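# Arrange three lettered blocks alphabetically on mat, remove fourth

## Task

Of the four blocks, three carry a letter on their top face. Put those three entirely on the mat, lined up straight and close to one another, ordered alphabetically from left to right as viewed from the robot's base. Each must keep its letter facing up and be upright (readable, not rotated). The remaining block must end up somewhere off the mat. The arrangement only counts if it stays put without the robot holding anything, so open the gripper and pull the arm away at the end.

## Robot and tools

ROBOT. One arm: a Franka FR3 with seven revolute joints, carrying a Robotiq 2F-140 two-finger gripper. Joint ranges in rad, base to tip: waist -2.744 to 2.744, shoulder -1.784 to 1.784, upper arm roll -2.901 to 2.901, elbow -3.042 to -0.152, forearm roll -2.807 to 2.807, wrist pitch 0.544 to 4.517, wrist roll -3.016 to 3.016. Load limits in N m: waist 35, shoulder 35, upper arm roll 32, elbow 30, forearm roll 12, wrist pitch 12, wrist roll 12; a carried object's weight adds to these. The elbow never quite straightens.

FRAMES. Everything is in the scene frame: origin on the table surface straight below the arm's base, +z up, +y toward the left when facing along +x. The base itself may sit slightly tilted. The reported hand position can be off from the real one, more so far from the base. In the gripper's own frame the fingers point along +z and close along y. end_effector_position is the spot between the pads when shut; closed fingertips stick out about 33 mm past it, fully open ones about 9 mm. While closing, the tips travel roughly 24 mm further from the arm, so keep that gap above any surface. The wrist camera's nominal frame is wrist_camera_optical (+z looking forward, +x image right, +y image down), but the real camera may be up to about 51 mm and 29 degrees off it.

execute_actions(actions): actions is a list of actions; each action is a list of 1 to 15 rows, one row per control step of 1/30 s; if fewer than 15 rows are given, the last row repeats to fill 15 steps. Each row holds 10 numbers: x, y, z (absolute target position in metres, scene frame), qw, qx, qy, qz (absolute target orientation, w first, scene frame), then position, force_limit, speed for the fingers, each in -1 to 1. An empty list just returns state and images. Each step the command is clipped to within 70 mm and 16 degrees of the measured hand pose; the joints then follow by damped inverse kinematics, favouring position over orientation. After an action the arm goes at most to the last clipped pose, so a distant goal needs further actions. An action is rejected if its target lies over 0.6 m from the gripper's starting spot along any gripper axis; if the first action fails that test against the latest reported state, or any action is malformed, nothing in the call runs. Repeat the wanted quaternion in every row rather than copying a drifted reported one.

FINGER NUMBERS. position: +1 fully open (140 mm), about -0.8 pads touch, -1 closes until blocked. force_limit: about 14 N at -1, 60 N at 0, 107 N at +1 (for parts up to 40 mm wide). speed: about 30 mm/s at -1, 140 at 0, 250 at +1. To grasp, send position -1 and confirm object_status 2. Codes: 0 moving, 1 blocked while opening, 2 blocked while closing (holding), 3 reached the requested position or pads met. Stalled fingers stay put until the position number changes by 0.01 or more, or the object yields. To raise grip force while at status 2, increase force_limit and switch position between -1 and -0.98. position_measured is in counts (3 open, 230 pads touching), not proportional to mm.

move(target, speed, blocking): target is one 10-number row as above (absolute pose plus finger numbers, the finger values applied at the start). The hand follows a straight path toward it; speed is the path's top speed in m/s, 0.002 to 0.5, default 0.25, with rotation capped at twice that in rad/s. Paths last 0.5 to 10 s and stop short if longer. Rotation takes the shorter way. The path ignores obstacles, and the real hand lags, strays and may exceed speed, especially near full reach. Result adds a move: line with the ending (done, off_target, moving, held, fault), limits (paced = the pose was clipped; held = a check blocked some steps, after which motion may surge) and distance from target. blocking=false returns after 0.5 s while motion continues; then only wait or stop are accepted until a result shows the move ended.

wait(seconds): 0 to 10; the arm keeps its last command; returns early if a running move ends. stop(): brakes a running move (needs stopping room); fingers continue. zoom_image(camera, region): camera is cam_high, cam_low or cam_wrist; region [x0, y0, x1, y1] in pixels from the top-left, at most 504 by 504. Image sizes: cam_high 672x504, cam_low 672x504, cam_wrist 504x504, returned in that order. read_manual(section): only "licences", no motion. finished_scene(scene): ends the numbered current scene permanently, reports success and gives the next task. Answering without any tool call ends everything.

RESULT LINES. State gives end_effector_position and end_effector_quat_wxyz; Joint positions lists joints base outward; Hand target is what the controller is driving toward; step readings list positions, with HELD where a step was held back; pose unreachable means the clearance check (which treats the mount under the base as arm) altered or blocked the command. If a joint's contact torque hits its load limit the arm halts 10 s and drops the rest of the call. Carrying loads heats motors: MOTOR HOT warns, OVER-TEMPERATURE FAULT means brakes until cooled.

CAUTIONS. Anything knocked or placed off the table fails the task. Avoid drops, slips, slams, hard impacts and heavy pushing; faster contact hits harder and aiming beyond a contact presses harder. Held parts may get brief tugs and loose objects small pushes. Release and retreat before ending.

Each tool is called after ">>>" in YAML: its name, and indented under it one key for each argument.

## Session

>>> execute_actions:
  actions: []

Scene clock: 0.00 s.
end_effector_position=(+0.5766, -0.1854, +0.1179) position_measured=3 object_status=3 end_effector_quat_wxyz=(-0.290, -0.034, +0.951, -0.098)
Joint positions: [-0.105  0.981 -0.14  -1.081 -0.2    1.508  1.369]
Joint velocities: [ 0.001  0.001  0.001 -0.    -0.     0.001 -0.   ]
Hand target: +0.577, -0.185, +0.118; -0.290, -0.034, +0.951, -0.098

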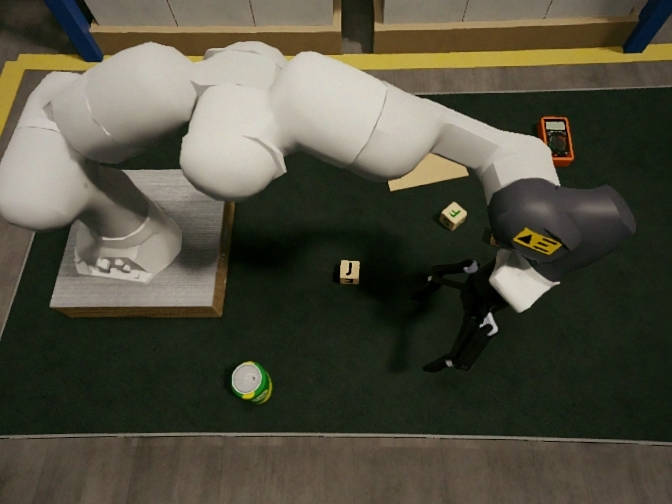

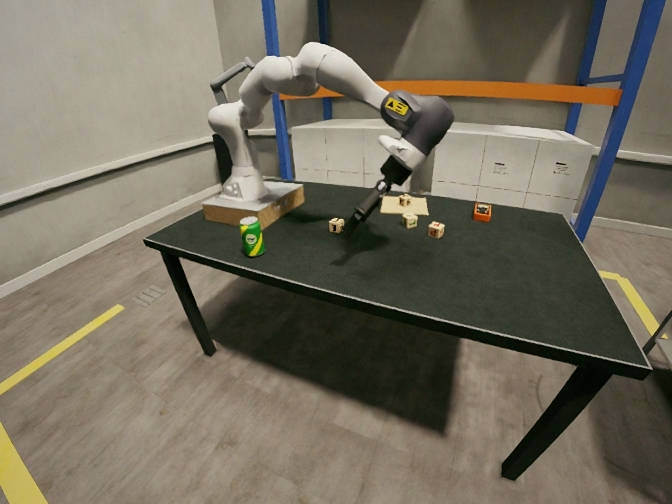

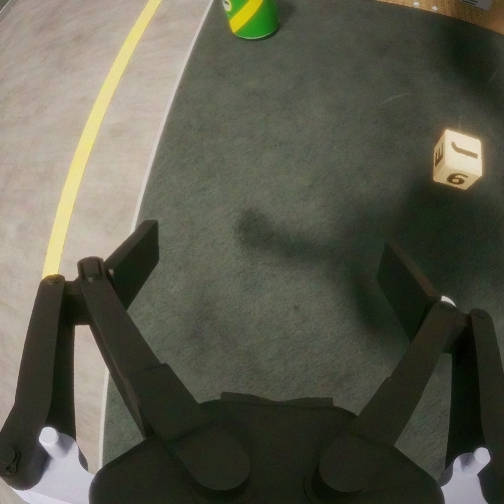

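>>> zoom_image:
  camera: "cam_high"
  region: [300, 100, 600, 320]

>>> zoom_image:
  camera: "cam_low"
  region: [300, 170, 520, 270]

Region (300, 100, 600, 320) of cam_high's 672x504 image, scaled by 1.680, with more detail than that image has; it fills the top 370 rows of this view, and the rest is white.

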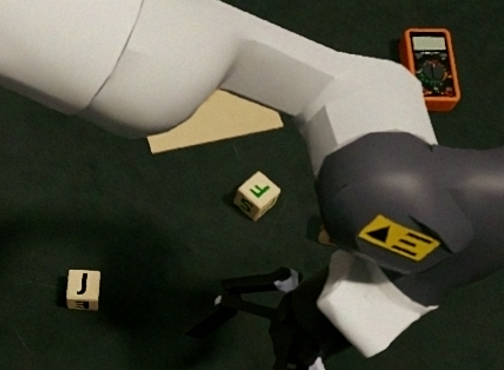

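Region (300, 170, 520, 270) of cam_low's 672x504 image, scaled by 2.291, with more detail than that image has; it fills the top 229 rows of this view, and the rest is white.

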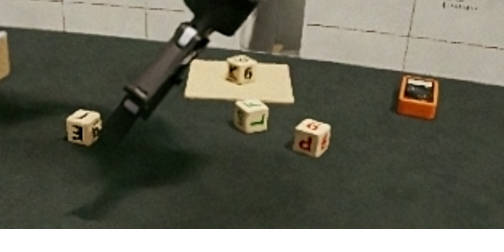

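>>> move:
  target: [0.40, -0.28, 0.28, 0, 0, 1, 0, 1, 0, 0]
  speed: 0.3

Scene clock: 2.93 s.
end_effector_position=(+0.4047, -0.2873, +0.2833) position_measured=3 object_status=3 end_effector_quat_wxyz=(-0.002, +0.001, +1.000, -0.009)
Joint positions: [-0.338 -0.145 -0.287 -2.284 -0.087  2.152  1.035]
Joint velocities: [-0.001  0.    -0.001  0.001  0.003  0.001 -0.032]
Hand target: +0.406, -0.287, +0.284; +0.000, -0.005, +1.000, -0.009
Off the commanded pose: 0.009 m, 1 deg.
move: off_target

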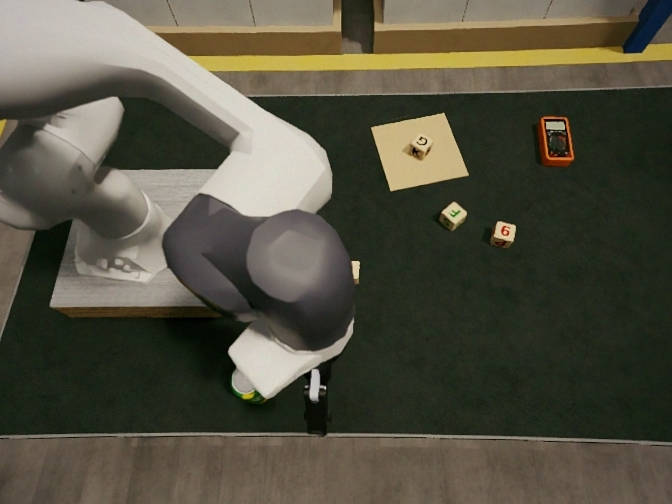

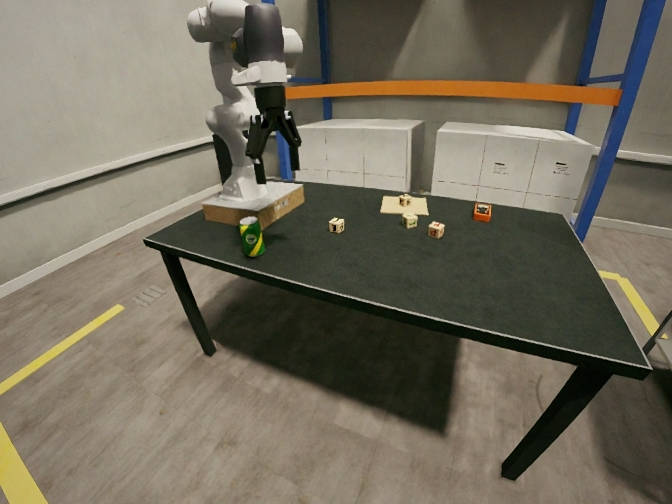

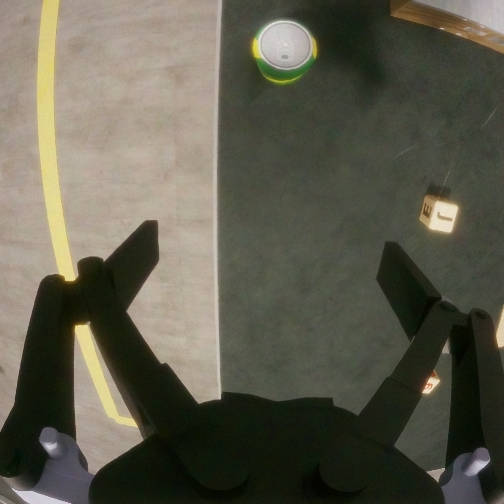

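>>> zoom_image:
  camera: "cam_high"
  region: [350, 100, 530, 260]

>>> zoom_image:
  camera: "cam_wrist"
  region: [380, 160, 504, 260]

Region (350, 100, 530, 260) of cam_high's 672x504 image, scaled by 2.800, with more detail than that image has.

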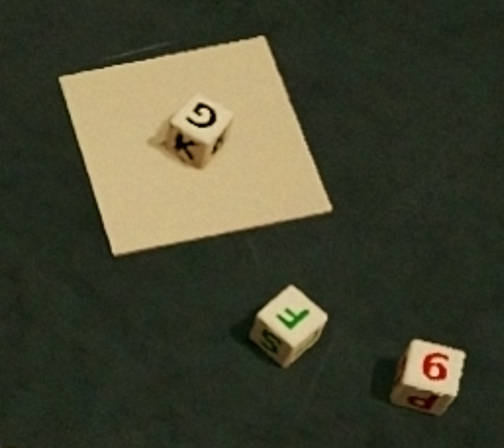

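Region (380, 160, 504, 260) of cam_wrist's 504x504 image, scaled by 4.065, with more detail than that image has; it fills the top 406 rows of this view, and the rest is white.

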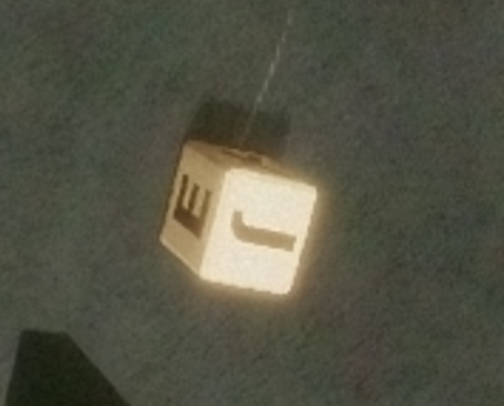

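>>> zoom_image:
  camera: "cam_high"
  region: [430, 190, 480, 240]

>>> zoom_image:
  camera: "cam_high"
  region: [397, 122, 447, 172]

Region (430, 190, 480, 240) of cam_high's 672x504 image, scaled by 10.080, with more detail than that image has.

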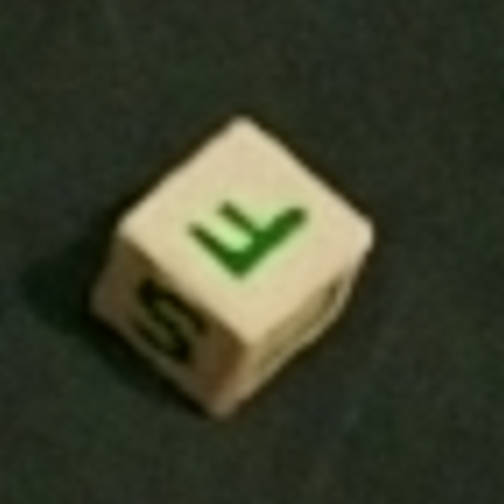

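Region (397, 122, 447, 172) of cam_high's 672x504 image, scaled by 10.080, with more detail than that image has.

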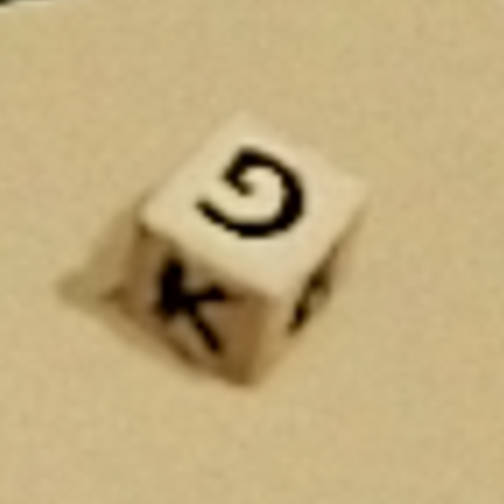

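>>> move:
  target: [0.617, 0.30, 0.16, 0, 0.309, 0.951, 0, 1, 0, 0]
  speed: 0.4

Scene clock: 9.63 s.
end_effector_position=(+0.6006, +0.3063, +0.1578) position_measured=3 object_status=3 end_effector_quat_wxyz=(+0.001, +0.304, +0.953, +0.001)
Joint positions: [ 0.424  0.555  0.015 -1.681 -0.02   2.228  2.677]
Joint velocities: [ 0.     0.     0.     0.    -0.001 -0.004  0.027]
Hand target: +0.599, +0.307, +0.157; -0.001, +0.310, +0.951, -0.000
Off the commanded pose: 0.018 m, 1 deg.
move: off_target; limits=paced

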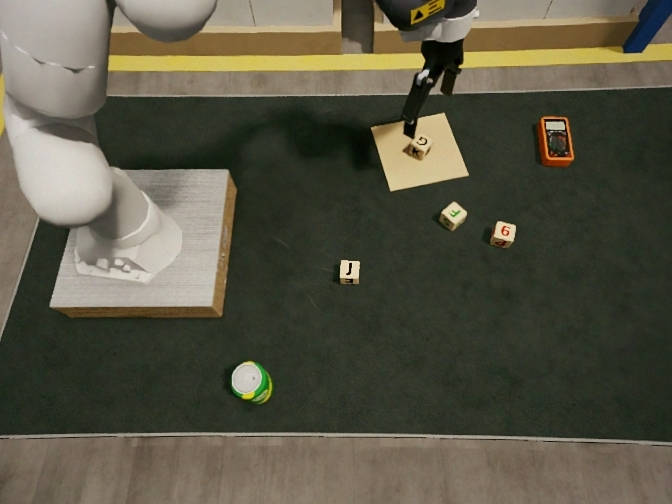

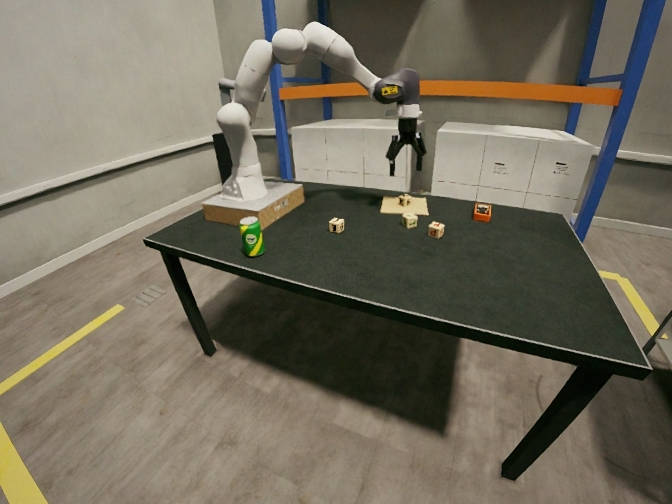

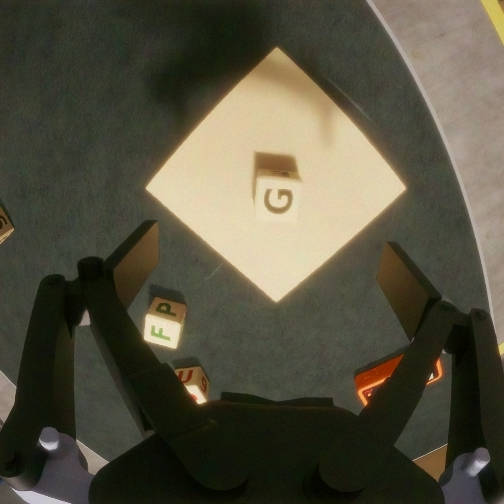

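>>> zoom_image:
  camera: "cam_wrist"
  region: [130, 30, 420, 320]

Region (130, 30, 420, 320) of cam_wrist's 504x504 image, scaled by 1.738, with more detail than that image has.

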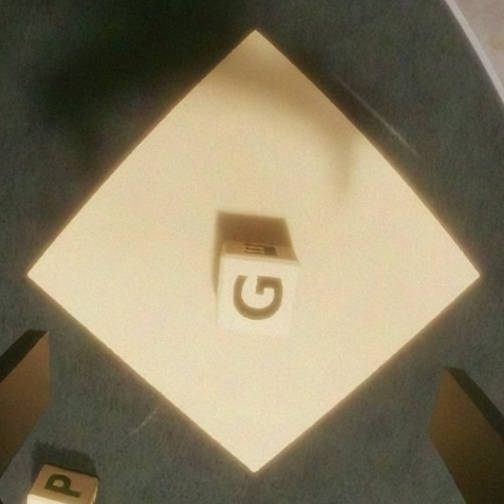

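>>> zoom_image:
  camera: "cam_wrist"
  region: [240, 145, 320, 235]

>>> zoom_image:
  camera: "cam_wrist"
  region: [130, 280, 230, 410]

Region (240, 145, 320, 235) of cam_wrist's 504x504 image, scaled by 5.600, with more detail than that image has.

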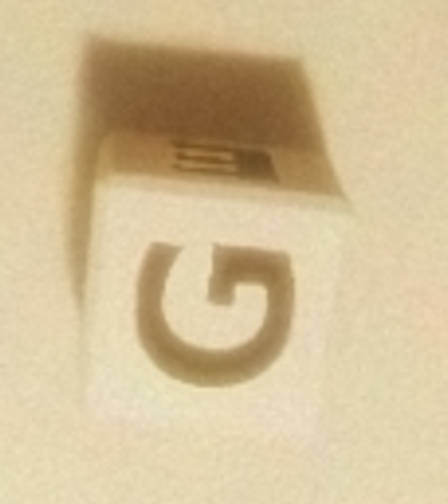

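Region (130, 280, 230, 410) of cam_wrist's 504x504 image, scaled by 3.877, with more detail than that image has; it fills the left 388 columns of this view, and the rest is white.

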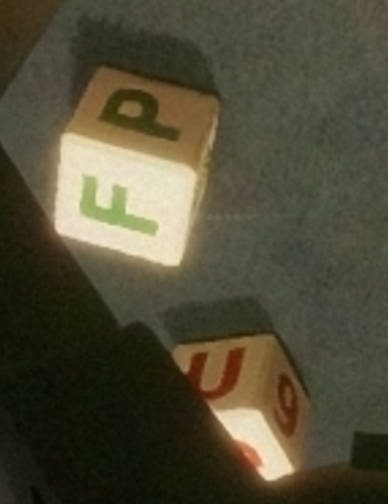

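>>> execute_actions:
  actions:
    - [[0.601,0.307,0.155,0,0.304,0.953,0,0.2,0,1],[0.601,0.308,0.151,0,0.304,0.953,0,0.2,0,1],[0.602,0.309,0.146,0,0.304,0.953,0,0.2,0,1],[0.602,0.310,0.140,0,0.304,0.953,0,0.2,0,1],[0.602,0.311,0.134,0,0.304,0.953,0,0.2,0,1],[0.603,0.312,0.128,0,0.304,0.953,0,0.2,0,1],[0.603,0.313,0.122,0,0.304,0.953,0,0.2,0,1],[0.603,0.314,0.116,0,0.304,0.953,0,0.2,0,1],[0.603,0.315,0.110,0,0.304,0.953,0,0.2,0,1],[0.603,0.315,0.104,0,0.304,0.953,0,0.2,0,1],[0.603,0.315,0.099,0,0.304,0.953,0,0.2,0,1],[0.603,0.315,0.095,0,0.304,0.953,0,0.2,0,1],[0.603,0.315,0.092,0,0.304,0.953,0,0.2,0,1],[0.603,0.315,0.090,0,0.304,0.953,0,0.2,0,1]]
    - [[0.603,0.315,0.090,0,0.304,0.953,0,0.2,0,1]]

Scene clock: 12.67 s.
end_effector_position=(+0.6015, +0.3137, +0.0892) position_measured=104 object_status=3 end_effector_quat_wxyz=(-0.002, +0.304, +0.953, -0.001)
Joint positions: [ 0.431  0.681  0.016 -1.663 -0.022  2.327  2.685]
Joint velocities: [ 0.    -0.002 -0.001  0.     0.     0.008  0.001]
Hand target: +0.603, +0.315, +0.090; +0.000, +0.304, +0.953, -0.000
Off the commanded pose: 0.002 m, 0 deg.
Step readings (end_effector_position; steps 1 to 15: 1st action; 16 to 30: 2nd action):
0: (+0.6006, +0.3062, +0.1577)
1: (+0.6009, +0.3064, +0.1578)
2: (+0.6014, +0.3067, +0.1573)
4: (+0.6025, +0.3075, +0.1533)
8: (+0.6009, +0.3081, +0.1320)
15: (+0.5949, +0.3091, +0.0908)
16: (+0.5948, +0.3093, +0.0882)
17: (+0.5951, +0.3097, +0.0868)
19: (+0.5966, +0.3108, +0.0865)
23: (+0.6001, +0.3129, +0.0886)
30: end_effector_position above

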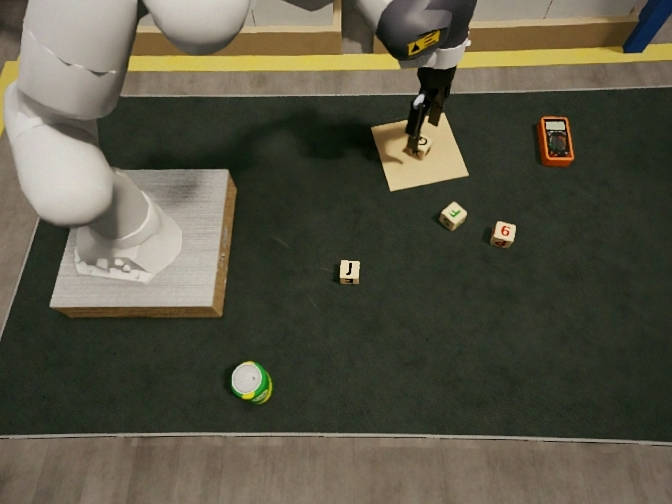

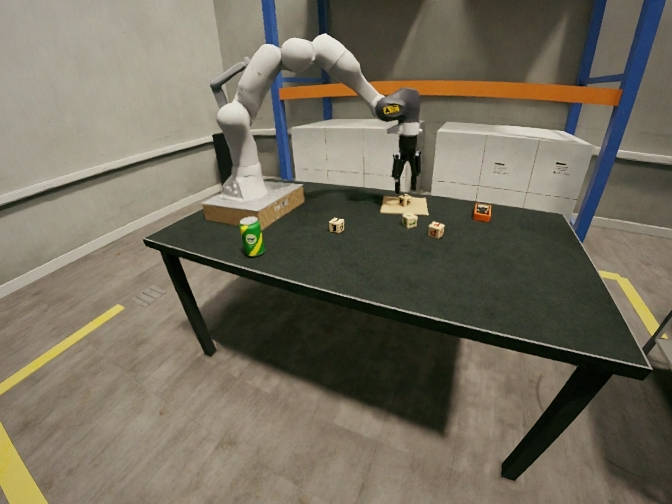

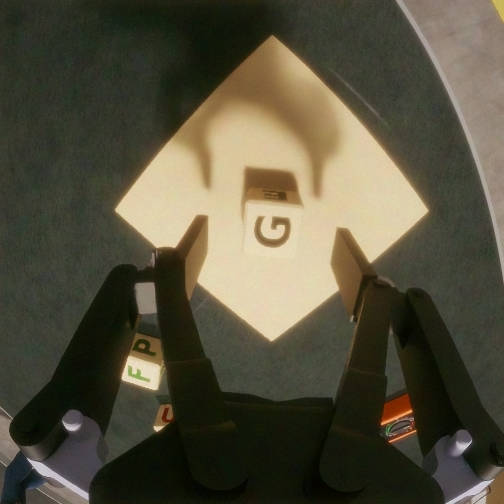

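>>> execute_actions:
  actions:
    - [[0.603,0.315,0.088,0,0.304,0.953,0,0.2,0,1],[0.603,0.315,0.085,0,0.304,0.953,0,0.2,0,1],[0.603,0.315,0.081,0,0.304,0.953,0,0.2,0,1],[0.603,0.315,0.077,0,0.304,0.953,0,0.2,0,1],[0.603,0.315,0.073,0,0.304,0.953,0,0.2,0,1],[0.603,0.315,0.069,0,0.304,0.953,0,0.2,0,1],[0.603,0.315,0.065,0,0.304,0.953,0,0.2,0,1],[0.603,0.315,0.061,0,0.304,0.953,0,0.2,0,1],[0.603,0.315,0.057,0,0.304,0.953,0,0.2,0,1],[0.603,0.315,0.054,0,0.304,0.953,0,0.2,0,1],[0.603,0.315,0.051,0,0.304,0.953,0,0.2,0,1],[0.603,0.315,0.049,0,0.304,0.953,0,0.2,0,1],[0.603,0.315,0.047,0,0.304,0.953,0,0.2,0,1],[0.603,0.315,0.046,0,0.304,0.953,0,0.2,0,1],[0.603,0.315,0.045,0,0.304,0.953,0,0.2,0,1]]
    - [[0.603,0.315,0.045,0,0.304,0.953,0,0.2,0,1],[0.603,0.315,0.045,0,0.304,0.953,0,0.2,0,1],[0.603,0.315,0.045,0,0.304,0.953,0,0.2,0,1],[0.603,0.315,0.045,0,0.304,0.953,0,0.2,0,1],[0.603,0.315,0.045,0,0.304,0.953,0,0.2,0,1],[0.603,0.315,0.045,0,0.304,0.953,0,-1,-0.2,0]]

Scene clock: 14.10 s.
end_effector_position=(+0.6022, +0.3142, +0.0452) position_measured=170 object_status=0 end_effector_quat_wxyz=(-0.002, +0.304, +0.953, -0.000)
Joint positions: [ 0.431  0.762  0.015 -1.65  -0.024  2.398  2.686]
Joint velocities: [-0.     0.     0.     0.004 -0.002  0.007  0.001]
Hand target: +0.603, +0.315, +0.045; +0.000, +0.304, +0.953, -0.000
Off the commanded pose: 0.001 m, 0 deg.
Step readings (end_effector_position; steps 1 to 15: 1st action; 16 to 30: 2nd action):
0: (+0.6019, +0.3139, +0.0894)
1: (+0.6020, +0.3140, +0.0893)
2: (+0.6023, +0.3142, +0.0890)
4: (+0.6029, +0.3146, +0.0863)
8: (+0.6009, +0.3138, +0.0718)
15: (+0.5970, +0.3121, +0.0459)
16: (+0.5971, +0.3121, +0.0443)
17: (+0.5974, +0.3121, +0.0434)
19: (+0.5986, +0.3125, +0.0432)
23: (+0.6010, +0.3135, +0.0444)
30: end_effector_position above

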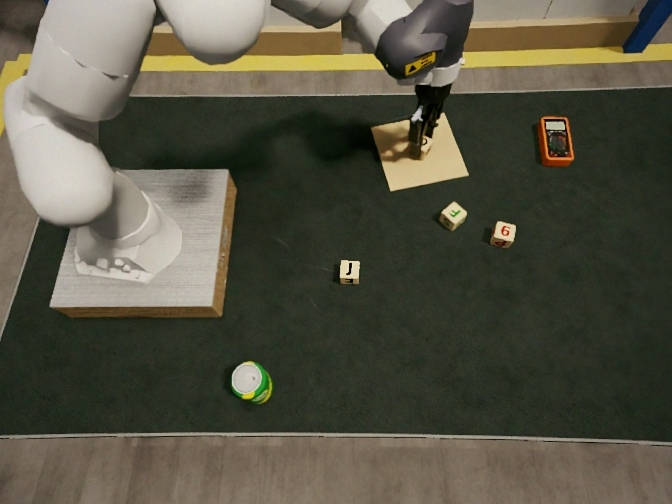

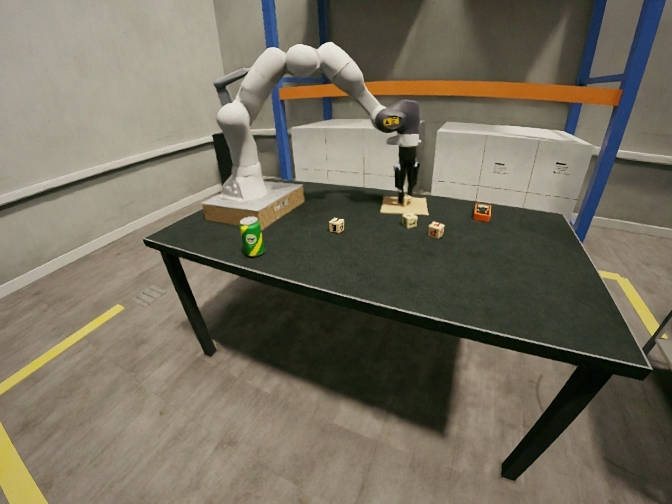

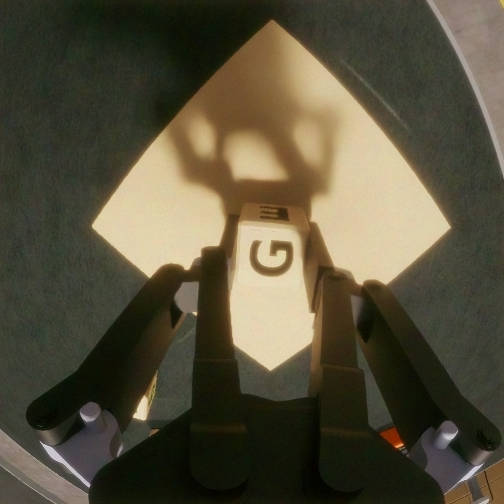

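>>> execute_actions:
  actions: []

>>> zoom_image:
  camera: "cam_low"
  region: [370, 160, 450, 225]

Scene clock: 14.17 s.
end_effector_position=(+0.6023, +0.3142, +0.0452) position_measured=170 object_status=0 end_effector_quat_wxyz=(-0.002, +0.304, +0.953, -0.000)
Joint positions: [ 0.431  0.762  0.015 -1.65  -0.024  2.398  2.686]
Joint velocities: [-0.002  0.001 -0.    -0.002  0.002  0.002  0.001]
Hand target: +0.603, +0.315, +0.045; +0.000, +0.304, +0.953, -0.000
Off the commanded pose: 0.001 m, 0 deg.

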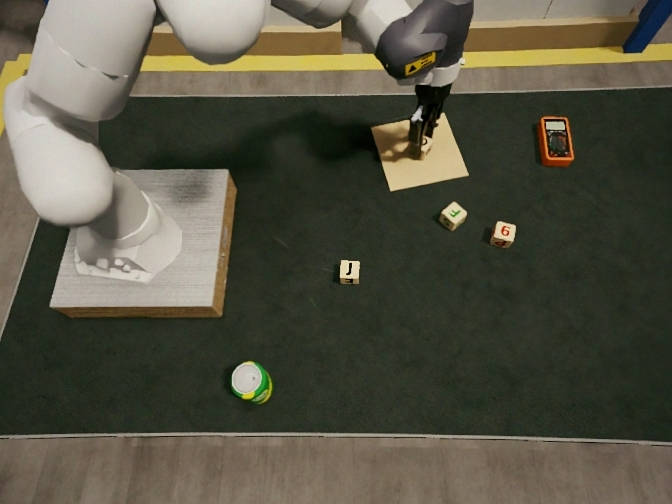

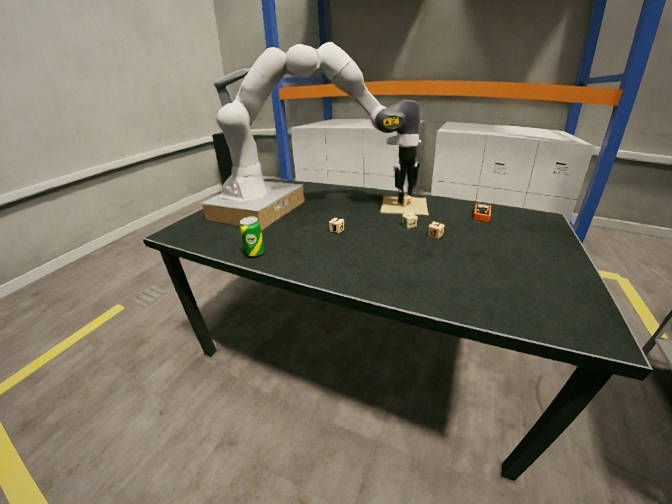

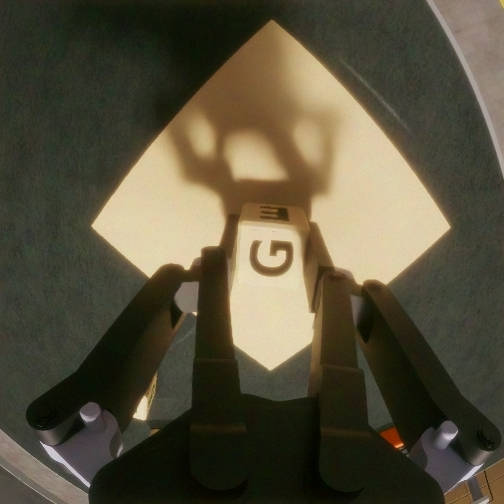

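Region (370, 160, 450, 225) of cam_low's 672x504 image, scaled by 6.300, with more detail than that image has; it fills the top 410 rows of this view, and the rest is white.

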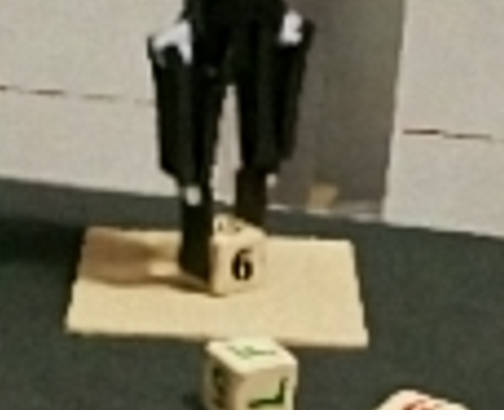

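>>> execute_actions:
  actions:
    - [[0.603,0.315,0.047,0,0.304,0.953,0,-1,-0.2,0],[0.603,0.315,0.050,0,0.304,0.953,0,-1,-0.2,0],[0.603,0.315,0.053,0,0.304,0.953,0,-1,-0.2,0],[0.603,0.315,0.056,0,0.299,0.954,0,-1,-0.2,0],[0.603,0.315,0.058,0,0.289,0.957,0,-1,-0.2,0],[0.603,0.315,0.060,0,0.274,0.962,0,-1,-0.2,0],[0.603,0.315,0.060,0,0.254,0.967,0,-1,-0.2,0],[0.603,0.315,0.060,0,0.228,0.974,0,-1,-0.2,0],[0.603,0.315,0.060,0,0.198,0.980,0,-1,-0.2,0],[0.603,0.315,0.060,0,0.167,0.986,0,-1,-0.2,0],[0.603,0.315,0.060,0,0.136,0.991,0,-1,-0.2,0],[0.603,0.315,0.060,0,0.105,0.995,0,-1,-0.2,0],[0.603,0.315,0.060,0,0.073,0.997,0,-1,-0.2,0],[0.603,0.315,0.060,0,0.042,0.999,0,-1,-0.2,0],[0.603,0.315,0.060,0,0.010,1.0,0,-1,-0.2,0]]
    - [[0.603,0.315,0.060,0,-0.021,1.0,0,-1,-0.2,0],[0.603,0.315,0.060,0,-0.052,0.999,0,-1,-0.2,0],[0.603,0.315,0.060,0,-0.084,0.996,0,-1,-0.2,0],[0.603,0.315,0.060,0,-0.115,0.993,0,-1,-0.2,0],[0.603,0.315,0.060,0,-0.146,0.989,0,-1,-0.2,0],[0.603,0.315,0.060,0,-0.177,0.984,0,-1,-0.2,0],[0.603,0.315,0.060,0,-0.208,0.978,0,-1,-0.2,0],[0.603,0.315,0.060,0,-0.239,0.971,0,-1,-0.2,0],[0.603,0.315,0.060,0,-0.269,0.963,0,-1,-0.2,0],[0.603,0.315,0.060,0,-0.299,0.954,0,-1,-0.2,0],[0.603,0.315,0.060,0,-0.329,0.944,0,-1,-0.2,0],[0.603,0.315,0.060,0,-0.358,0.934,0,-1,-0.2,0],[0.603,0.315,0.060,0,-0.388,0.922,0,-1,-0.2,0],[0.603,0.315,0.060,0,-0.416,0.909,0,-1,-0.2,0],[0.603,0.315,0.060,0,-0.445,0.896,0,-1,-0.2,0]]
    - [[0.603,0.315,0.060,0,-0.473,0.881,0,-1,-0.2,0],[0.603,0.315,0.060,0,-0.5,0.866,0,-1,-0.2,0],[0.603,0.315,0.060,0,-0.527,0.850,0,-1,-0.2,0],[0.603,0.315,0.060,0,-0.553,0.833,0,-1,-0.2,0],[0.603,0.315,0.060,0,-0.579,0.815,0,-1,-0.2,0],[0.603,0.315,0.060,0,-0.605,0.797,0,-1,-0.2,0],[0.603,0.315,0.060,0,-0.629,0.777,0,-1,-0.2,0],[0.603,0.315,0.060,0,-0.653,0.757,0,-1,-0.2,0],[0.603,0.315,0.060,0,-0.677,0.736,0,-1,-0.2,0],[0.603,0.315,0.060,0,-0.700,0.714,0,-1,-0.2,0],[0.603,0.315,0.060,0,-0.722,0.692,0,-1,-0.2,0],[0.603,0.315,0.060,0,-0.743,0.669,0,-1,-0.2,0],[0.603,0.315,0.059,0,-0.760,0.649,0,-1,-0.2,0],[0.603,0.315,0.058,0,-0.774,0.633,0,-1,-0.2,0],[0.603,0.315,0.057,0,-0.784,0.621,0,-1,-0.2,0]]
    - [[0.603,0.315,0.056,0,-0.790,0.613,0,-1,-0.2,0],[0.603,0.315,0.055,0,-0.793,0.609,0,-1,-0.2,0],[0.603,0.315,0.054,0,-0.793,0.609,0,-1,-0.2,0],[0.603,0.315,0.053,0,-0.793,0.609,0,-1,-0.2,0],[0.603,0.315,0.052,0,-0.793,0.609,0,-1,-0.2,0],[0.603,0.315,0.051,0,-0.793,0.609,0,-1,-0.2,0],[0.603,0.315,0.050,0,-0.793,0.609,0,-1,-0.2,0],[0.603,0.315,0.049,0,-0.793,0.609,0,-1,-0.2,0],[0.603,0.315,0.048,0,-0.793,0.609,0,-1,-0.2,0],[0.603,0.315,0.047,0,-0.793,0.609,0,-1,-0.2,0],[0.603,0.315,0.046,0,-0.793,0.609,0,-1,-0.2,0]]

Scene clock: 17.33 s.
end_effector_position=(+0.6041, +0.3194, +0.0509) position_measured=170 object_status=2 end_effector_quat_wxyz=(+0.035, -0.467, +0.883, -0.017)
Joint positions: [-0.055  0.834  0.584 -1.701 -0.696  2.384  1.514]
Joint velocities: [-0.262  0.112  0.29  -0.009 -0.298 -0.017 -0.673]
Hand target: +0.605, +0.315, +0.048; +0.032, -0.563, +0.825, -0.024
Off the commanded pose: 0.007 m, 49 deg; orientation clipped at the last step of the last action.
Step readings (end_effector_position; steps 1 to 15: 1st action; 16 to 30: 2nd action; 31 to 45: 3rd action; 46 to 60: 4th action):
0: (+0.6024, +0.3142, +0.0453)
1: (+0.6024, +0.3142, +0.0453)
2: (+0.6023, +0.3142, +0.0455)
4: (+0.6022, +0.3140, +0.0478)
8: (+0.6040, +0.3167, +0.0574)
15: (+0.6030, +0.3193, +0.0609)
16: (+0.6028, +0.3193, +0.0609)
17: (+0.6026, +0.3192, +0.0609)
19: (+0.6027, +0.3189, +0.0613)
23: (+0.6032, +0.3184, +0.0624)
30: (+0.6034, +0.3178, +0.0630)
31: (+0.6034, +0.3177, +0.0629)
32: (+0.6031, +0.3176, +0.0627)
34: (+0.6027, +0.3176, +0.0623)
38: (+0.6026, +0.3177, +0.0621)
45: (+0.6035, +0.3173, +0.0620)
46: (+0.6035, +0.3171, +0.0612)
47: (+0.6032, +0.3170, +0.0601)
49: (+0.6025, +0.3168, +0.0575)
53: (+0.6021, +0.3171, +0.0529)
60: end_effector_position above

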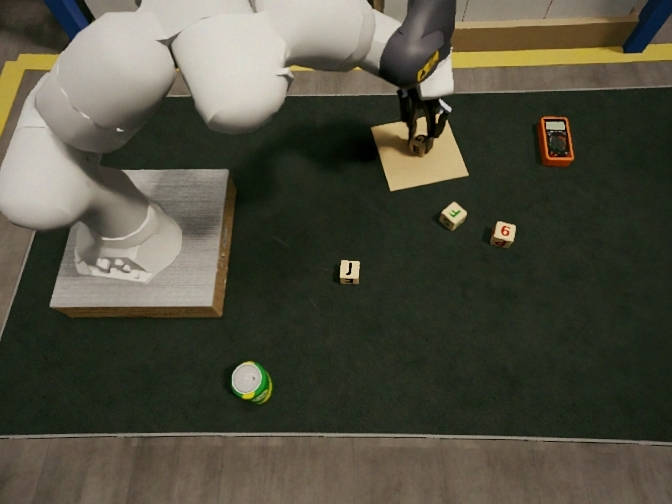

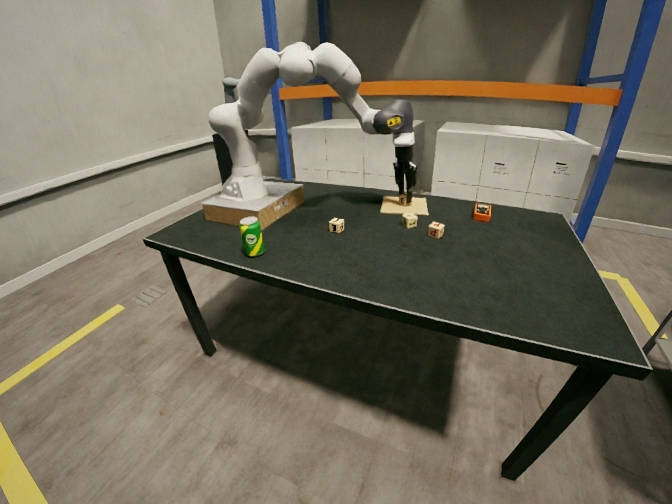

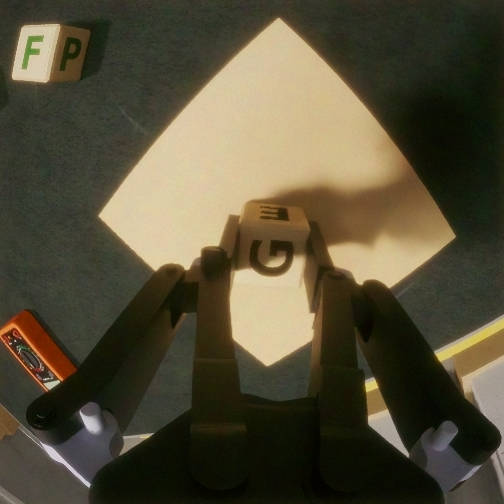

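>>> execute_actions:
  actions:
    - [[0.603,0.315,0.052,0,-0.62,0.785,0,-1,-0.2,0],[0.603,0.315,0.054,0,-0.64,0.768,0,-1,-0.2,0],[0.603,0.315,0.056,0,-0.66,0.751,0,-1,-0.2,0],[0.603,0.315,0.057,0,-0.68,0.733,0,-1,-0.2,0],[0.603,0.315,0.058,0,-0.70,0.714,0,-1,-0.2,0],[0.603,0.315,0.058,0,-0.72,0.694,0,-1,-0.2,0],[0.603,0.315,0.058,0,-0.74,0.673,0,-1,-0.2,0],[0.603,0.315,0.058,0,-0.76,0.650,0,-1,-0.2,0],[0.603,0.315,0.058,0,-0.78,0.626,0,-1,-0.2,0],[0.603,0.315,0.058,0,-0.793,0.609,0,-1,-0.2,0]]
    - [[0.603,0.315,0.058,0,-0.793,0.609,0,-1,-0.2,0]]

Scene clock: 18.50 s.
end_effector_position=(+0.6051, +0.3192, +0.0600) position_measured=170 object_status=2 end_effector_quat_wxyz=(-0.011, +0.764, -0.645, +0.001)
Joint positions: [-0.243  0.985  0.851 -1.613 -0.877  2.188  0.788]
Joint velocities: [-0.025  0.065  0.061  0.063 -0.031 -0.122 -0.279]
Hand target: +0.604, +0.314, +0.059; -0.002, +0.791, -0.611, +0.001
Off the commanded pose: 0.005 m, 5 deg.
Step readings (end_effector_position; steps 1 to 15: 1st action; 16 to 30: 2nd action):
0: (+0.6062, +0.3185, +0.0513)
1: (+0.6053, +0.3204, +0.0520)
2: (+0.6051, +0.3220, +0.0533)
4: (+0.6054, +0.3222, +0.0565)
8: (+0.6065, +0.3205, +0.0614)
15: (+0.6053, +0.3197, +0.0614)
16: (+0.6054, +0.3199, +0.0613)
17: (+0.6053, +0.3202, +0.0611)
19: (+0.6051, +0.3209, +0.0606)
23: (+0.6051, +0.3216, +0.0604)
30: end_effector_position above

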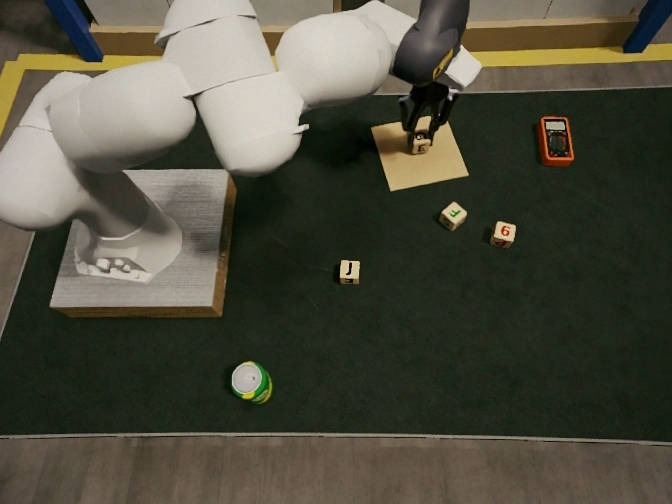

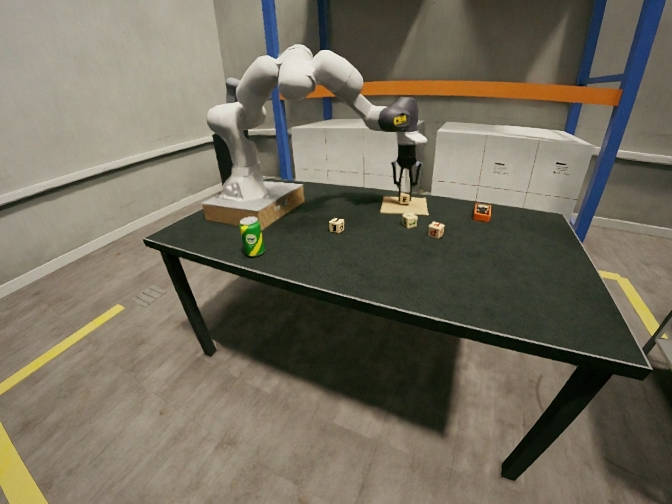

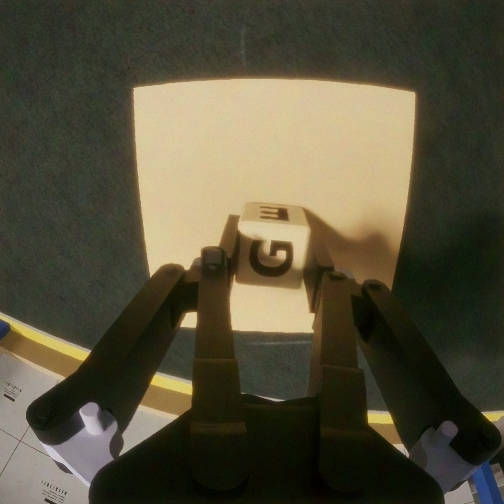

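>>> execute_actions:
  actions:
    - [[0.603,0.314,0.057,0,-0.793,0.609,0,-1,-0.2,0],[0.603,0.314,0.056,0,-0.793,0.609,0,-1,-0.2,0],[0.603,0.314,0.055,0,-0.793,0.609,0,-1,-0.2,0],[0.603,0.314,0.054,0,-0.793,0.609,0,-1,-0.2,0],[0.603,0.314,0.053,0,-0.793,0.609,0,-1,-0.2,0],[0.603,0.314,0.052,0,-0.793,0.609,0,-1,-0.2,0],[0.603,0.314,0.051,0,-0.793,0.609,0,-1,-0.2,0],[0.603,0.314,0.050,0,-0.793,0.609,0,-1,-0.2,0],[0.603,0.314,0.049,0,-0.793,0.609,0,-1,-0.2,0],[0.603,0.314,0.048,0,-0.793,0.609,0,-1,-0.2,0],[0.603,0.314,0.047,0,-0.793,0.609,0,-1,-0.2,0],[0.603,0.314,0.046,0,-0.793,0.609,0,-1,-0.2,0]]

>>> zoom_image:
  camera: "cam_low"
  region: [370, 160, 450, 225]

Scene clock: 19.23 s.
end_effector_position=(+0.6048, +0.3152, +0.0522) position_measured=170 object_status=2 end_effector_quat_wxyz=(-0.003, +0.789, -0.614, +0.000)
Joint positions: [-0.243  1.009  0.855 -1.596 -0.892  2.167  0.709]
Joint velocities: [ 0.004  0.004  0.     0.008 -0.009 -0.001 -0.026]
Hand target: +0.603, +0.314, +0.046; -0.000, +0.793, -0.609, -0.000
Off the commanded pose: 0.007 m, 1 deg.
Step readings (end_effector_position):
0: (+0.6037, +0.3168, +0.0592)
1: (+0.6036, +0.3167, +0.0591)
2: (+0.6037, +0.3166, +0.0587)
4: (+0.6037, +0.3162, +0.0573)
8: (+0.6032, +0.3152, +0.0535)
15: end_effector_position above

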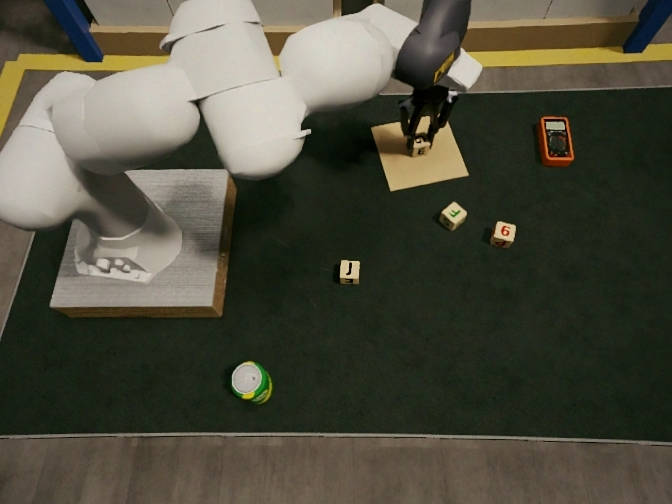

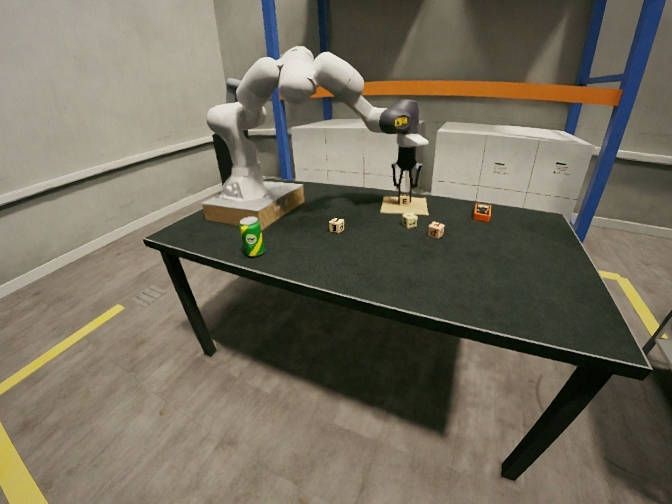

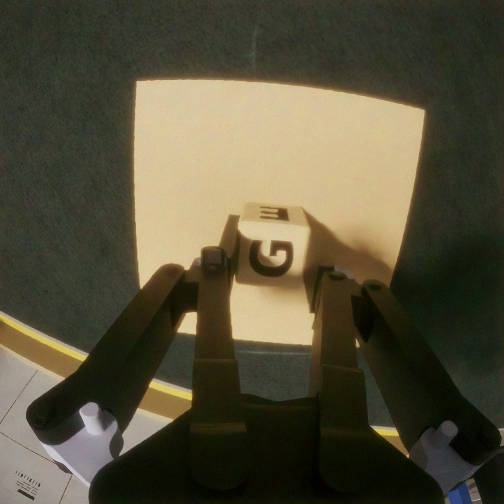

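Region (370, 160, 450, 225) of cam_low's 672x504 image, scaled by 6.300, with more detail than that image has; it fills the top 410 rows of this view, and the rest is white.

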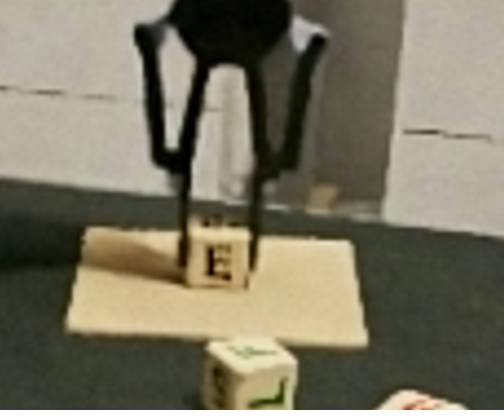

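>>> execute_actions:
  actions:
    - [[0.604,0.315,0.052,0,-0.793,0.609,0,0.2,-0.2,0.5],[0.604,0.315,0.052,0,-0.793,0.609,0,0.2,-0.2,0.5],[0.604,0.315,0.052,0,-0.793,0.609,0,0.2,-0.2,0.5],[0.604,0.315,0.052,0,-0.793,0.609,0,0.2,-0.2,0.5],[0.604,0.315,0.053,0,-0.793,0.609,0,0.2,-0.2,0.5],[0.604,0.315,0.056,0,-0.793,0.609,0,0.2,-0.2,0.5],[0.604,0.315,0.060,0,-0.793,0.609,0,0.2,-0.2,0.5],[0.604,0.315,0.065,0,-0.793,0.609,0,0.2,-0.2,0.5],[0.604,0.315,0.071,0,-0.793,0.609,0,0.2,-0.2,0.5],[0.604,0.315,0.077,0,-0.793,0.609,0,0.2,-0.2,0.5],[0.604,0.315,0.083,0,-0.793,0.609,0,0.2,-0.2,0.5],[0.604,0.315,0.089,0,-0.793,0.609,0,0.2,-0.2,0.5],[0.604,0.315,0.095,0,-0.793,0.609,0,0.2,-0.2,0.5],[0.604,0.315,0.100,0,-0.793,0.609,0,0.2,-0.2,0.5],[0.604,0.315,0.104,0,-0.793,0.609,0,0.2,-0.2,0.5]]
    - [[0.604,0.314,0.107,0,-0.78,0.626,0,0.2,-0.2,0.5],[0.605,0.312,0.109,0,-0.76,0.650,0,0.2,-0.2,0.5],[0.606,0.310,0.110,0,-0.74,0.673,0,0.2,-0.2,0.5],[0.607,0.308,0.110,0,-0.72,0.694,0,0.2,-0.2,0.5],[0.607,0.306,0.110,0,-0.70,0.714,0,0.2,-0.2,0.5],[0.608,0.303,0.110,0,-0.68,0.733,0,0.2,-0.2,0.5],[0.609,0.301,0.110,0,-0.66,0.751,0,0.2,-0.2,0.5],[0.610,0.298,0.110,0,-0.64,0.768,0,0.2,-0.2,0.5],[0.611,0.296,0.110,0,0.387,0.922,0,0.2,-0.2,0.5],[0.612,0.293,0.110,0,0.387,0.922,0,0.2,-0.2,0.5],[0.613,0.291,0.110,0,0.387,0.922,0,0.2,-0.2,0.5],[0.613,0.288,0.110,0,0.387,0.922,0,0.2,-0.2,0.5],[0.614,0.286,0.110,0,0.387,0.922,0,0.2,-0.2,0.5],[0.615,0.283,0.110,0,0.387,0.922,0,0.2,-0.2,0.5],[0.616,0.281,0.110,0,0.387,0.922,0,0.2,-0.2,0.5]]
    - [[0.617,0.278,0.110,0,0.387,0.922,0,0.2,-0.2,0.5],[0.618,0.276,0.110,0,0.387,0.922,0,0.2,-0.2,0.5],[0.619,0.273,0.110,0,0.387,0.922,0,0.2,-0.2,0.5],[0.620,0.271,0.110,0,0.387,0.922,0,0.2,-0.2,0.5],[0.620,0.268,0.110,0,0.387,0.922,0,0.2,-0.2,0.5],[0.621,0.266,0.110,0,0.387,0.922,0,0.2,-0.2,0.5],[0.622,0.263,0.110,0,0.387,0.922,0,0.2,-0.2,0.5],[0.623,0.261,0.110,0,0.387,0.922,0,0.2,-0.2,0.5],[0.624,0.258,0.110,0,0.387,0.922,0,0.2,-0.2,0.5],[0.625,0.256,0.110,0,0.387,0.922,0,0.2,-0.2,0.5],[0.626,0.253,0.110,0,0.387,0.922,0,0.2,-0.2,0.5],[0.627,0.251,0.110,0,0.387,0.922,0,0.2,-0.2,0.5],[0.627,0.248,0.110,0,0.387,0.922,0,0.2,-0.2,0.5],[0.628,0.246,0.110,0,0.387,0.922,0,0.2,-0.2,0.5],[0.629,0.243,0.110,0,0.387,0.922,0,0.2,-0.2,0.5]]
    - [[0.630,0.241,0.110,0,0.387,0.922,0,0.2,-0.2,0.5],[0.631,0.238,0.110,0,0.387,0.922,0,0.2,-0.2,0.5],[0.632,0.236,0.110,0,0.387,0.922,0,0.2,-0.2,0.5],[0.633,0.233,0.110,0,0.387,0.922,0,0.2,-0.2,0.5],[0.634,0.231,0.110,0,0.387,0.922,0,0.2,-0.2,0.5],[0.634,0.228,0.110,0,0.387,0.922,0,0.2,-0.2,0.5],[0.635,0.226,0.110,0,0.387,0.922,0,0.2,-0.2,0.5],[0.636,0.223,0.110,0,0.387,0.922,0,0.2,-0.2,0.5],[0.637,0.221,0.110,0,0.387,0.922,0,0.2,-0.2,0.5],[0.638,0.218,0.110,0,0.387,0.922,0,0.2,-0.2,0.5],[0.639,0.216,0.110,0,0.387,0.922,0,0.2,-0.2,0.5],[0.640,0.213,0.110,0,0.387,0.922,0,0.2,-0.2,0.5],[0.641,0.211,0.110,0,0.387,0.922,0,0.2,-0.2,0.5],[0.641,0.208,0.110,0,0.387,0.922,0,0.2,-0.2,0.5],[0.642,0.206,0.110,0,0.387,0.922,0,0.2,-0.2,0.5]]
    - [[0.643,0.203,0.110,0,0.387,0.922,0,0.2,-0.2,0.5],[0.644,0.201,0.110,0,0.387,0.922,0,0.2,-0.2,0.5],[0.645,0.198,0.110,0,0.387,0.922,0,0.2,-0.2,0.5],[0.646,0.196,0.110,0,0.387,0.922,0,0.2,-0.2,0.5],[0.647,0.193,0.110,0,0.387,0.922,0,0.2,-0.2,0.5],[0.648,0.191,0.110,0,0.387,0.922,0,0.2,-0.2,0.5],[0.648,0.188,0.110,0,0.387,0.922,0,0.2,-0.2,0.5],[0.649,0.186,0.110,0,0.387,0.922,0,0.2,-0.2,0.5],[0.650,0.183,0.110,0,0.387,0.922,0,0.2,-0.2,0.5],[0.651,0.181,0.110,0,0.387,0.922,0,0.2,-0.2,0.5],[0.652,0.178,0.110,0,0.387,0.922,0,0.2,-0.2,0.5],[0.653,0.176,0.110,0,0.387,0.922,0,0.2,-0.2,0.5],[0.654,0.173,0.110,0,0.387,0.922,0,0.2,-0.2,0.5],[0.655,0.171,0.110,0,0.387,0.922,0,0.2,-0.2,0.5],[0.655,0.168,0.110,0,0.387,0.922,0,0.2,-0.2,0.5]]
    - [[0.656,0.166,0.110,0,0.387,0.922,0,0.2,-0.2,0.5],[0.657,0.163,0.110,0,0.387,0.922,0,0.2,-0.2,0.5],[0.658,0.161,0.110,0,0.387,0.922,0,0.2,-0.2,0.5],[0.659,0.158,0.110,0,0.387,0.922,0,0.2,-0.2,0.5],[0.660,0.156,0.110,0,0.387,0.922,0,0.2,-0.2,0.5],[0.661,0.153,0.110,0,0.387,0.922,0,0.2,-0.2,0.5],[0.662,0.151,0.110,0,0.387,0.922,0,0.2,-0.2,0.5],[0.662,0.148,0.110,0,0.387,0.922,0,0.2,-0.2,0.5],[0.663,0.146,0.110,0,0.387,0.922,0,0.2,-0.2,0.5],[0.664,0.143,0.110,0,0.387,0.922,0,0.2,-0.2,0.5],[0.665,0.141,0.110,0,0.387,0.922,0,0.2,-0.2,0.5],[0.666,0.139,0.110,0,0.387,0.922,0,0.2,-0.2,0.5],[0.666,0.137,0.110,0,0.387,0.922,0,0.2,-0.2,0.5],[0.667,0.135,0.110,0,0.387,0.922,0,0.2,-0.2,0.5],[0.667,0.134,0.110,0,0.387,0.922,0,0.2,-0.2,0.5]]
    - [[0.667,0.134,0.105,0,0.387,0.922,0,0.2,-0.2,0.5]]

Scene clock: 27.57 s.
end_effector_position=(+0.6653, +0.1333, +0.1028) position_measured=104 object_status=3 end_effector_quat_wxyz=(-0.003, +0.357, +0.934, -0.002)
Joint positions: [ 0.171  0.655 -0.008 -1.663 -0.007  2.302  2.507]
Joint velocities: [ 0.084 -0.    -0.091 -0.001  0.052  0.016  0.181]
Hand target: +0.667, +0.134, +0.104; -0.001, +0.386, +0.923, -0.000
Off the commanded pose: 0.003 m, 4 deg.
Step readings (end_effector_position; steps 1 to 15: 1st action; 16 to 30: 2nd action; 31 to 45: 3rd action; 46 to 60: 4th action; 61 to 75: 5th action; 76 to 90: 6th action; 91 to 105: 7th action):
0: (+0.6051, +0.3154, +0.0522)
1: (+0.6051, +0.3155, +0.0524)
2: (+0.6052, +0.3153, +0.0525)
4: (+0.6052, +0.3150, +0.0525)
8: (+0.6038, +0.3155, +0.0553)
15: (+0.6074, +0.3191, +0.0925)
16: (+0.6082, +0.3193, +0.0982)
17: (+0.6088, +0.3190, +0.1029)
19: (+0.6099, +0.3173, +0.1094)
23: (+0.6115, +0.3059, +0.1116)
30: (+0.6153, +0.2823, +0.1079)
31: (+0.6158, +0.2798, +0.1077)
32: (+0.6165, +0.2772, +0.1077)
34: (+0.6183, +0.2723, +0.1078)
38: (+0.6212, +0.2623, +0.1078)
45: (+0.6266, +0.2450, +0.1070)
46: (+0.6273, +0.2424, +0.1070)
47: (+0.6281, +0.2398, +0.1072)
49: (+0.6301, +0.2345, +0.1075)
53: (+0.6339, +0.2241, +0.1078)
60: (+0.6397, +0.2070, +0.1075)
61: (+0.6402, +0.2045, +0.1074)
62: (+0.6409, +0.2019, +0.1075)
64: (+0.6428, +0.1968, +0.1079)
68: (+0.6462, +0.1866, +0.1080)
75: (+0.6519, +0.1700, +0.1070)
76: (+0.6523, +0.1675, +0.1070)
77: (+0.6529, +0.1649, +0.1071)
79: (+0.6549, +0.1598, +0.1076)
83: (+0.6588, +0.1498, +0.1079)
90: (+0.6641, +0.1339, +0.1069)
91: (+0.6647, +0.1323, +0.1065)
92: (+0.6649, +0.1309, +0.1058)
94: (+0.6646, +0.1293, +0.1041)
98: (+0.6642, +0.1307, +0.1023)
105: end_effector_position above

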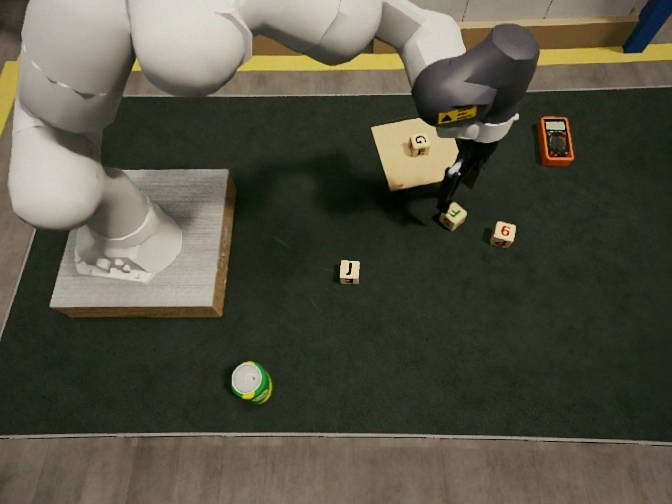

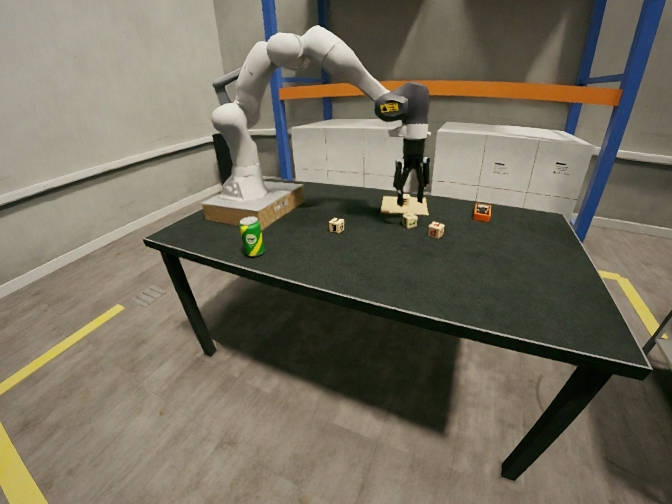

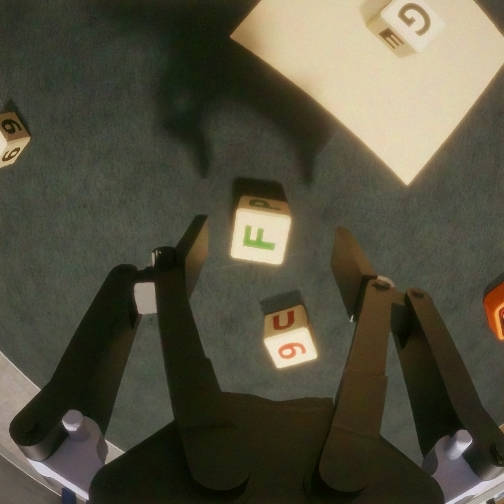

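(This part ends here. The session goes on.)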